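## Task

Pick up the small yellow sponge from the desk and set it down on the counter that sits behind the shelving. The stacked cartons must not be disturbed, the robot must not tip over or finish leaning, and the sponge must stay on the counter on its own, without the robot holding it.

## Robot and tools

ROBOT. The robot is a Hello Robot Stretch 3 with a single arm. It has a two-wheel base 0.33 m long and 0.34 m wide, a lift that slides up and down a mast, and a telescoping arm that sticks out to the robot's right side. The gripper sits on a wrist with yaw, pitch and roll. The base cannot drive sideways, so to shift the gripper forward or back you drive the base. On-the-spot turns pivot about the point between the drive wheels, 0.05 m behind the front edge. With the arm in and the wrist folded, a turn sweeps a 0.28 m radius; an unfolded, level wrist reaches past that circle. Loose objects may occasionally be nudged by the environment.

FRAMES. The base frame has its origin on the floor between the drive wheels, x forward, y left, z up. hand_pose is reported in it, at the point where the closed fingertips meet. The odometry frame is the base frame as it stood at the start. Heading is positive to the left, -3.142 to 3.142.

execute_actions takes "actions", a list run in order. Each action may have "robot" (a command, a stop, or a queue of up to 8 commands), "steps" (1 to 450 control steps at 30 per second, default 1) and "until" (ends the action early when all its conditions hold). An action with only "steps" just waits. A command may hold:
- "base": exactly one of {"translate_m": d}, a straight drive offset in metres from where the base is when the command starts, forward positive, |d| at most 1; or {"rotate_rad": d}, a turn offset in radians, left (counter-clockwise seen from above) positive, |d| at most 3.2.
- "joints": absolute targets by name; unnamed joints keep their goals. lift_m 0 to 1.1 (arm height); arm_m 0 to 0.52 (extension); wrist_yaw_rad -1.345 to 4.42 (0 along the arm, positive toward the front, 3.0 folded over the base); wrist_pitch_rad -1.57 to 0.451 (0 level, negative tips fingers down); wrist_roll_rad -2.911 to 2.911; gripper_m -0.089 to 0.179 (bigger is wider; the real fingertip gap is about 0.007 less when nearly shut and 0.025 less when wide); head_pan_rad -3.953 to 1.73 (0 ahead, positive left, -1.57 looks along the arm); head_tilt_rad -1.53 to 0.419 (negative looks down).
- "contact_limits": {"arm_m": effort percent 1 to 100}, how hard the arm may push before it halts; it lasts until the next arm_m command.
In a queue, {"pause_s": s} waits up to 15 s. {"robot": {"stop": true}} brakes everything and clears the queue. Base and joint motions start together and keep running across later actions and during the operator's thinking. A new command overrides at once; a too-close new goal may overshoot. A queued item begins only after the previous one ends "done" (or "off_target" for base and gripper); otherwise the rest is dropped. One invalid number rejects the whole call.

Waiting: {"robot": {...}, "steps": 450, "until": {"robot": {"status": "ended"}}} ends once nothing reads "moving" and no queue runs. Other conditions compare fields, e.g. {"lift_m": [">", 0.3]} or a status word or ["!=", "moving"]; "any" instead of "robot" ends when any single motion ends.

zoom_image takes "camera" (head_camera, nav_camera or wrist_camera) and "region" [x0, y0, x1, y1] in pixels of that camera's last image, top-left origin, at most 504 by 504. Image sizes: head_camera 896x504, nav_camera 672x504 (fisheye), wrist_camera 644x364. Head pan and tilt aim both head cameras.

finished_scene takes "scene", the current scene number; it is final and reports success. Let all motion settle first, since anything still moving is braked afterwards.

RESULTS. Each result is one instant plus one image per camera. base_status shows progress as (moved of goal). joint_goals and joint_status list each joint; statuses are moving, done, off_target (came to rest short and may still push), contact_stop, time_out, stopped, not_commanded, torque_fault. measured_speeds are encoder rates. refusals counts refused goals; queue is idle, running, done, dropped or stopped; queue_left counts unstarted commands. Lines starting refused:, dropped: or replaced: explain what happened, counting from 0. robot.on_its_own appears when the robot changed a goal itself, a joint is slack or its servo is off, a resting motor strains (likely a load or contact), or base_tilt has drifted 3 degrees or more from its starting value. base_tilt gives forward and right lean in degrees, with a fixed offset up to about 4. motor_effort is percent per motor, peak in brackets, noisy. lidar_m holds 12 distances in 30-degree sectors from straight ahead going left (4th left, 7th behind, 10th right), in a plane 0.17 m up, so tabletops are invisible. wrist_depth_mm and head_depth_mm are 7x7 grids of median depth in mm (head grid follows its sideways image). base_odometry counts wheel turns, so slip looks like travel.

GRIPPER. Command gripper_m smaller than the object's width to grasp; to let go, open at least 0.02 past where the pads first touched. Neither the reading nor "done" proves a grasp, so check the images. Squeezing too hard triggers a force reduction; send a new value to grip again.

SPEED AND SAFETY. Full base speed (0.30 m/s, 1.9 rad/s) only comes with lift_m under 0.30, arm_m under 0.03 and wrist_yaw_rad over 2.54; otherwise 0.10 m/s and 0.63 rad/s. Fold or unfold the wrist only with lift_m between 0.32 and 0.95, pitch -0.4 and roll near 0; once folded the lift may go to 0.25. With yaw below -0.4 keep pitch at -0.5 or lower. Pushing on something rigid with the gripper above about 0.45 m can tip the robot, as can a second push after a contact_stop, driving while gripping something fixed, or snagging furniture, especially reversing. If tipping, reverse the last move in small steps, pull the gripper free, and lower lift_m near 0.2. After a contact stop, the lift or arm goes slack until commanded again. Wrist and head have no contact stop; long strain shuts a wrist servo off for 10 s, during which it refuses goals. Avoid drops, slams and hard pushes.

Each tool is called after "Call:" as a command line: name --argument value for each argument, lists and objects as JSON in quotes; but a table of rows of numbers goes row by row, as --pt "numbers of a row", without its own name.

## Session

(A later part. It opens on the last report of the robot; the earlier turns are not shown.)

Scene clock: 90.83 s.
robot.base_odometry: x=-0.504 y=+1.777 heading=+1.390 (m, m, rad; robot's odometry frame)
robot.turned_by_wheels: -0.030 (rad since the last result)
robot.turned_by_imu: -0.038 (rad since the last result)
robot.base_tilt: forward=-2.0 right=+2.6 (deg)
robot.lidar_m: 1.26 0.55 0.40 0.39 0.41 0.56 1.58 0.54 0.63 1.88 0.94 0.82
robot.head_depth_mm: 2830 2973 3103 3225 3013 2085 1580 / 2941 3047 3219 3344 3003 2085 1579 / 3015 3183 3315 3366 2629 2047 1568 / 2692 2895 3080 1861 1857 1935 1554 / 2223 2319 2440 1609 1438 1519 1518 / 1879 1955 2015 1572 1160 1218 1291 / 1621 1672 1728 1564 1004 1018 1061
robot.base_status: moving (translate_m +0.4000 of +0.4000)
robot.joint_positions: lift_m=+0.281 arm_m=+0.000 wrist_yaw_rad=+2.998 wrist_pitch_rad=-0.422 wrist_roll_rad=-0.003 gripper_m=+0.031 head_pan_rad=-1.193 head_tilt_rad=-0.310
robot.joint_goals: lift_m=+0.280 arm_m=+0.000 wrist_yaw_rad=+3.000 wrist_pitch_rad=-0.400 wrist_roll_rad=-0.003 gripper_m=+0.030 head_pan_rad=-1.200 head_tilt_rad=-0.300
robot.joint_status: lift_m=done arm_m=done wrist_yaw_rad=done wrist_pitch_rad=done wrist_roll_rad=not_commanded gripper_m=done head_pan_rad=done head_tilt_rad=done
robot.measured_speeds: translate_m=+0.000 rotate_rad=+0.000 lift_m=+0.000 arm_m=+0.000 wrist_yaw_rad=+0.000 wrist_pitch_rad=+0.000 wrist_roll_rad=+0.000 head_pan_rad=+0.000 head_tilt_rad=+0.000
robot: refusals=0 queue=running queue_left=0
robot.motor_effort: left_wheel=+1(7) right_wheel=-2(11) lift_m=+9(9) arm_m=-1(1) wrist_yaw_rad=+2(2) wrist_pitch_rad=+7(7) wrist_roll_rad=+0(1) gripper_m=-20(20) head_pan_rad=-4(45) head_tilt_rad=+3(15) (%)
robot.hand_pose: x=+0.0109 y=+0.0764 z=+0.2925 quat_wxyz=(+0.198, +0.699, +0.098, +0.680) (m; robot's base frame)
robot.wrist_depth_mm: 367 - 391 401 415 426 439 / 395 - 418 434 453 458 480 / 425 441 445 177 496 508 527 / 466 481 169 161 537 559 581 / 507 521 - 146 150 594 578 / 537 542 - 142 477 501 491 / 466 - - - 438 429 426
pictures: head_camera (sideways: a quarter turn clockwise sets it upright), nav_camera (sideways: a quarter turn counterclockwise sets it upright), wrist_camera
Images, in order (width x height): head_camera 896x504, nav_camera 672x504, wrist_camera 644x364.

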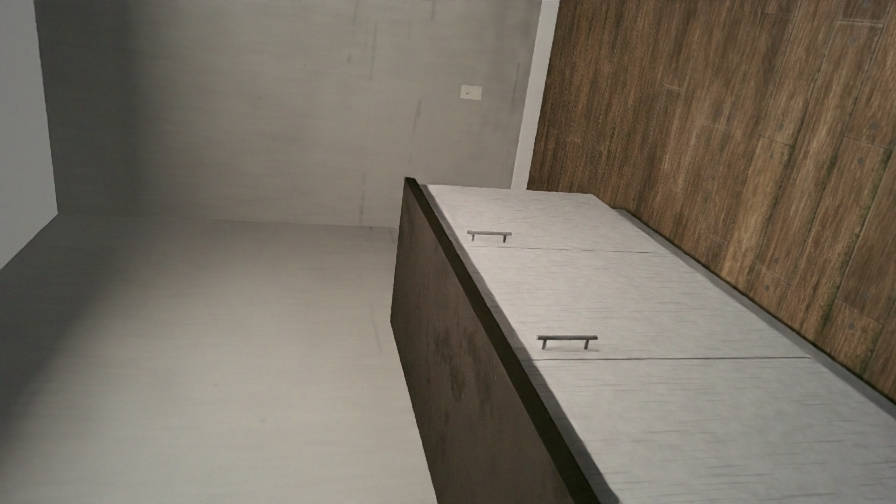

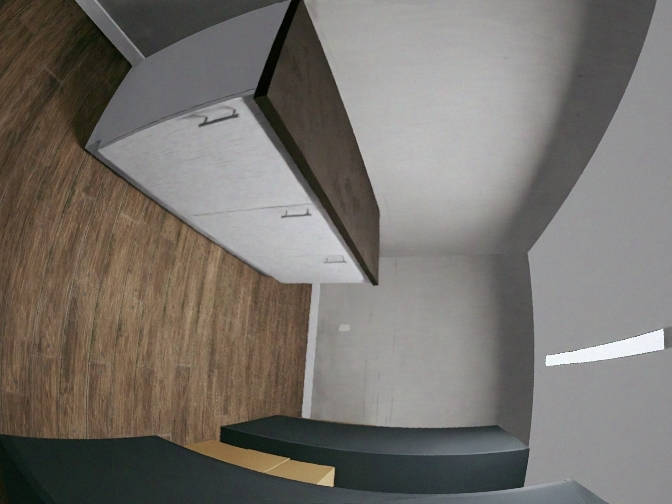

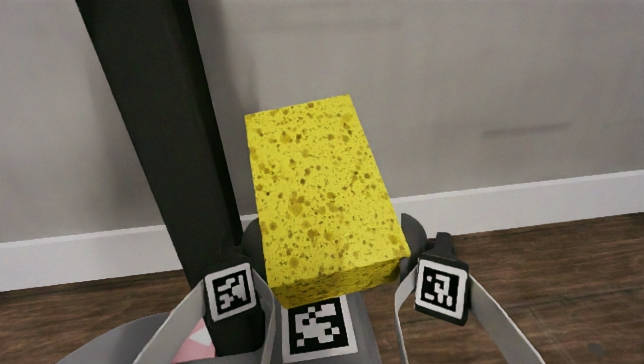

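Call:
execute_actions --actions '[{"robot":[{"base":{"translate_m":0.9}},{"joints":{"lift_m":0.95,"head_pan_rad":-1.57,"head_tilt_rad":-0.7}},{"joints":{"wrist_yaw_rad":0}},{"joints":{"lift_m":1.05}},{"joints":{"arm_m":0.4}}],"steps":450,"until":{"robot":{"status":"ended"}}},{"steps":300,"until":{"robot":{"status":"ended"}}}]'

Scene clock: 113.17 s.
robot.base_odometry: x=-0.343 y=+2.662 heading=+1.390 (m, m, rad; robot's odometry frame)
robot.turned_by_wheels: +0.000 (rad since the last result)
robot.turned_by_imu: -0.005 (rad since the last result)
robot.base_tilt: forward=-2.1 right=+2.3 (deg)
robot.lidar_m: 0.36 0.37 0.40 0.39 0.40 0.55 1.38 1.39 0.49 0.47 0.49 0.37
robot.head_depth_mm: - 3173 2987 653 604 1310 1198 / - 2986 902 647 607 730 951 / 2715 - 894 646 610 735 919 / 2823 1334 893 644 616 736 930 / 2238 1433 887 641 618 747 943 / 1316 1253 884 638 624 749 945 / 933 951 866 635 628 758 941
robot.base_status: done (translate_m +0.9000 of +0.9000)
robot.joint_positions: lift_m=+1.049 arm_m=+0.400 wrist_yaw_rad=+0.002 wrist_pitch_rad=-0.422 wrist_roll_rad=-0.003 gripper_m=+0.031 head_pan_rad=-1.563 head_tilt_rad=-0.692
robot.joint_goals: lift_m=+1.050 arm_m=+0.400 wrist_yaw_rad=+0.000 wrist_pitch_rad=-0.400 wrist_roll_rad=-0.003 gripper_m=+0.030 head_pan_rad=-1.570 head_tilt_rad=-0.700
robot.joint_status: lift_m=done arm_m=done wrist_yaw_rad=done wrist_pitch_rad=done wrist_roll_rad=not_commanded gripper_m=done head_pan_rad=done head_tilt_rad=done
robot.measured_speeds: translate_m=+0.000 rotate_rad=+0.000 lift_m=+0.000 arm_m=+0.000 wrist_yaw_rad=+0.000 wrist_pitch_rad=+0.000 wrist_roll_rad=+0.000 head_pan_rad=+0.000 head_tilt_rad=+0.000
robot: refusals=0 queue=done queue_left=0
robot.motor_effort: left_wheel=+0(9) right_wheel=-1(8) lift_m=+34(36) arm_m=+2(3) wrist_yaw_rad=-1(2) wrist_pitch_rad=+7(7) wrist_roll_rad=-1(1) gripper_m=-20(20) head_pan_rad=-4(28) head_tilt_rad=-3(20) (%)
robot.hand_pose: x=-0.0211 y=-0.7687 z=+1.0611 quat_wxyz=(+0.693, +0.149, -0.690, -0.147) (m; robot's base frame)
robot.wrist_depth_mm: 447 652 - - - - - / 447 635 964 - - - - / 444 631 667 178 654 - - / 442 526 501 161 488 - - / 414 423 419 146 150 393 - / 357 350 331 150 312 328 - / 306 302 294 290 284 281 285
pictures: head_camera (sideways: a quarter turn clockwise sets it upright), nav_camera (sideways: a quarter turn counterclockwise sets it upright), wrist_camera
Images, in order (width x height): head_camera 896x504, nav_camera 672x504, wrist_camera 644x364.

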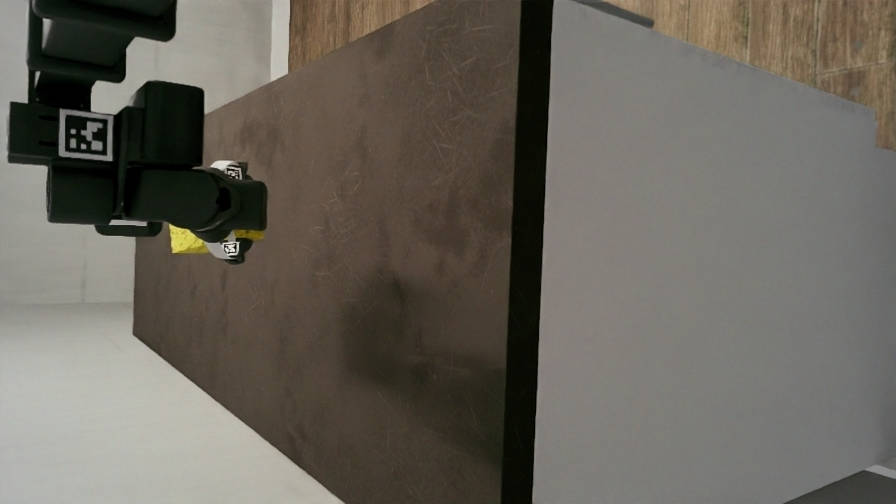

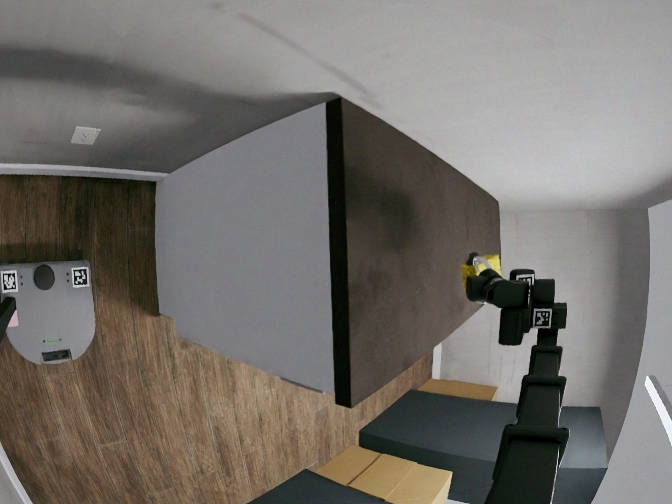

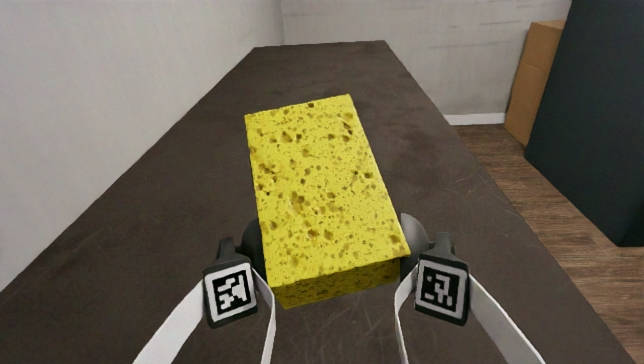

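Call:
execute_actions --actions '[{"robot":[{"joints":{"wrist_pitch_rad":-0.9}},{"joints":{"lift_m":1.0}},{"joints":{"gripper_m":0.15}},{"joints":{"lift_m":1.08}},{"joints":{"arm_m":0.1}}],"steps":450,"until":{"robot":{"status":"ended"}}}]'

Scene clock: 126.07 s.
robot.base_odometry: x=-0.343 y=+2.662 heading=+1.390 (m, m, rad; robot's odometry frame)
robot.turned_by_wheels: +0.000 (rad since the last result)
robot.turned_by_imu: -0.001 (rad since the last result)
robot.base_tilt: forward=-2.0 right=+2.3 (deg)
robot.lidar_m: 0.36 0.37 0.40 0.39 0.40 0.55 1.38 1.39 0.49 0.47 0.49 0.37
robot.head_depth_mm: - - - 651 605 1307 1197 / - - - 676 608 730 952 / - - - - 612 737 925 / 2830 1457 888 608 615 740 929 / 2270 1436 882 668 619 746 939 / 1331 1246 881 639 623 753 950 / 937 950 865 636 627 759 948
robot.base_status: done (translate_m +0.9000 of +0.9000)
robot.joint_positions: lift_m=+1.079 arm_m=+0.100 wrist_yaw_rad=+0.002 wrist_pitch_rad=-0.909 wrist_roll_rad=-0.003 gripper_m=+0.150 head_pan_rad=-1.563 head_tilt_rad=-0.692
robot.joint_goals: lift_m=+1.080 arm_m=+0.100 wrist_yaw_rad=+0.000 wrist_pitch_rad=-0.900 wrist_roll_rad=-0.003 gripper_m=+0.150 head_pan_rad=-1.570 head_tilt_rad=-0.700
robot.joint_status: lift_m=done arm_m=done wrist_yaw_rad=done wrist_pitch_rad=done wrist_roll_rad=not_commanded gripper_m=done head_pan_rad=done head_tilt_rad=done
robot.measured_speeds: translate_m=+0.000 rotate_rad=+0.000 lift_m=+0.000 arm_m=+0.000 wrist_yaw_rad=+0.000 wrist_pitch_rad=+0.000 wrist_roll_rad=+0.000 head_pan_rad=+0.000 head_tilt_rad=+0.000
robot: refusals=0 queue=done queue_left=0
robot.motor_effort: left_wheel=+0(1) right_wheel=-1(2) lift_m=+34(35) arm_m=-1(2) wrist_yaw_rad=-2(2) wrist_pitch_rad=+2(7) wrist_roll_rad=+0(0) gripper_m=+0(100) head_pan_rad=-3(4) head_tilt_rad=-3(3) (%)
robot.hand_pose: x=-0.0213 y=-0.3837 z=+1.0011 quat_wxyz=(+0.637, +0.311, -0.634, -0.310) (m; robot's base frame)
robot.wrist_depth_mm: 423 422 415 384 389 396 - / 385 373 370 358 353 344 - / 342 336 330 322 317 311 - / 311 309 305 297 294 291 - / 382 381 381 385 383 385 - / 444 - 627 625 628 - - / 410 666 - - - - -
pictures: head_camera (sideways: a quarter turn clockwise sets it upright), nav_camera (sideways: a quarter turn counterclockwise sets it upright), wrist_camera
Images, in order (width x height): head_camera 896x504, nav_camera 672x504, wrist_camera 644x364.

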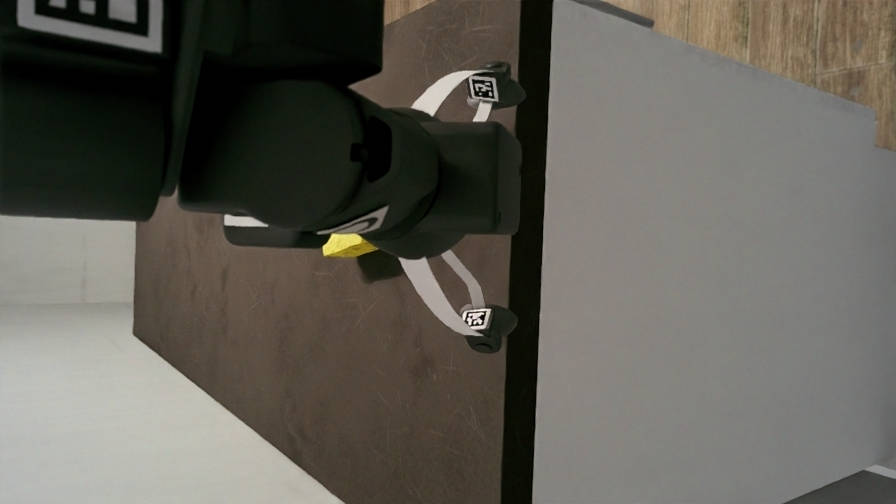

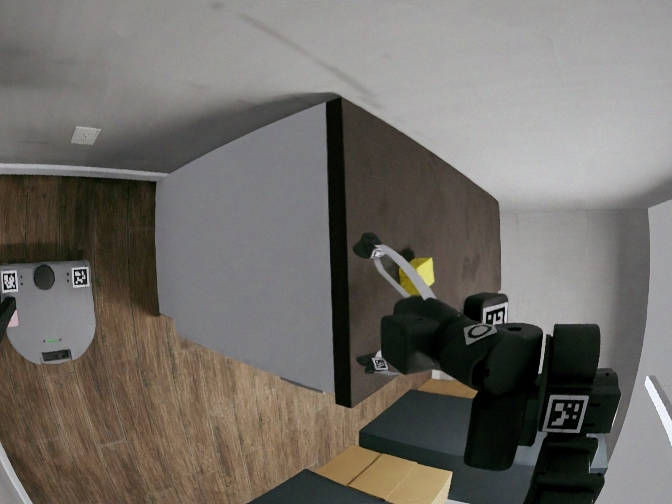

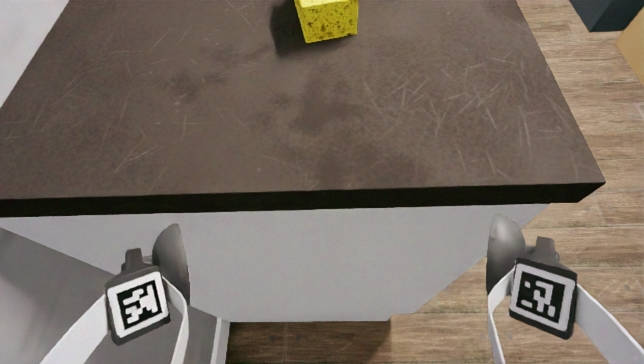

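Call:
finished_scene --scene 1

The scene is finished: the task was done.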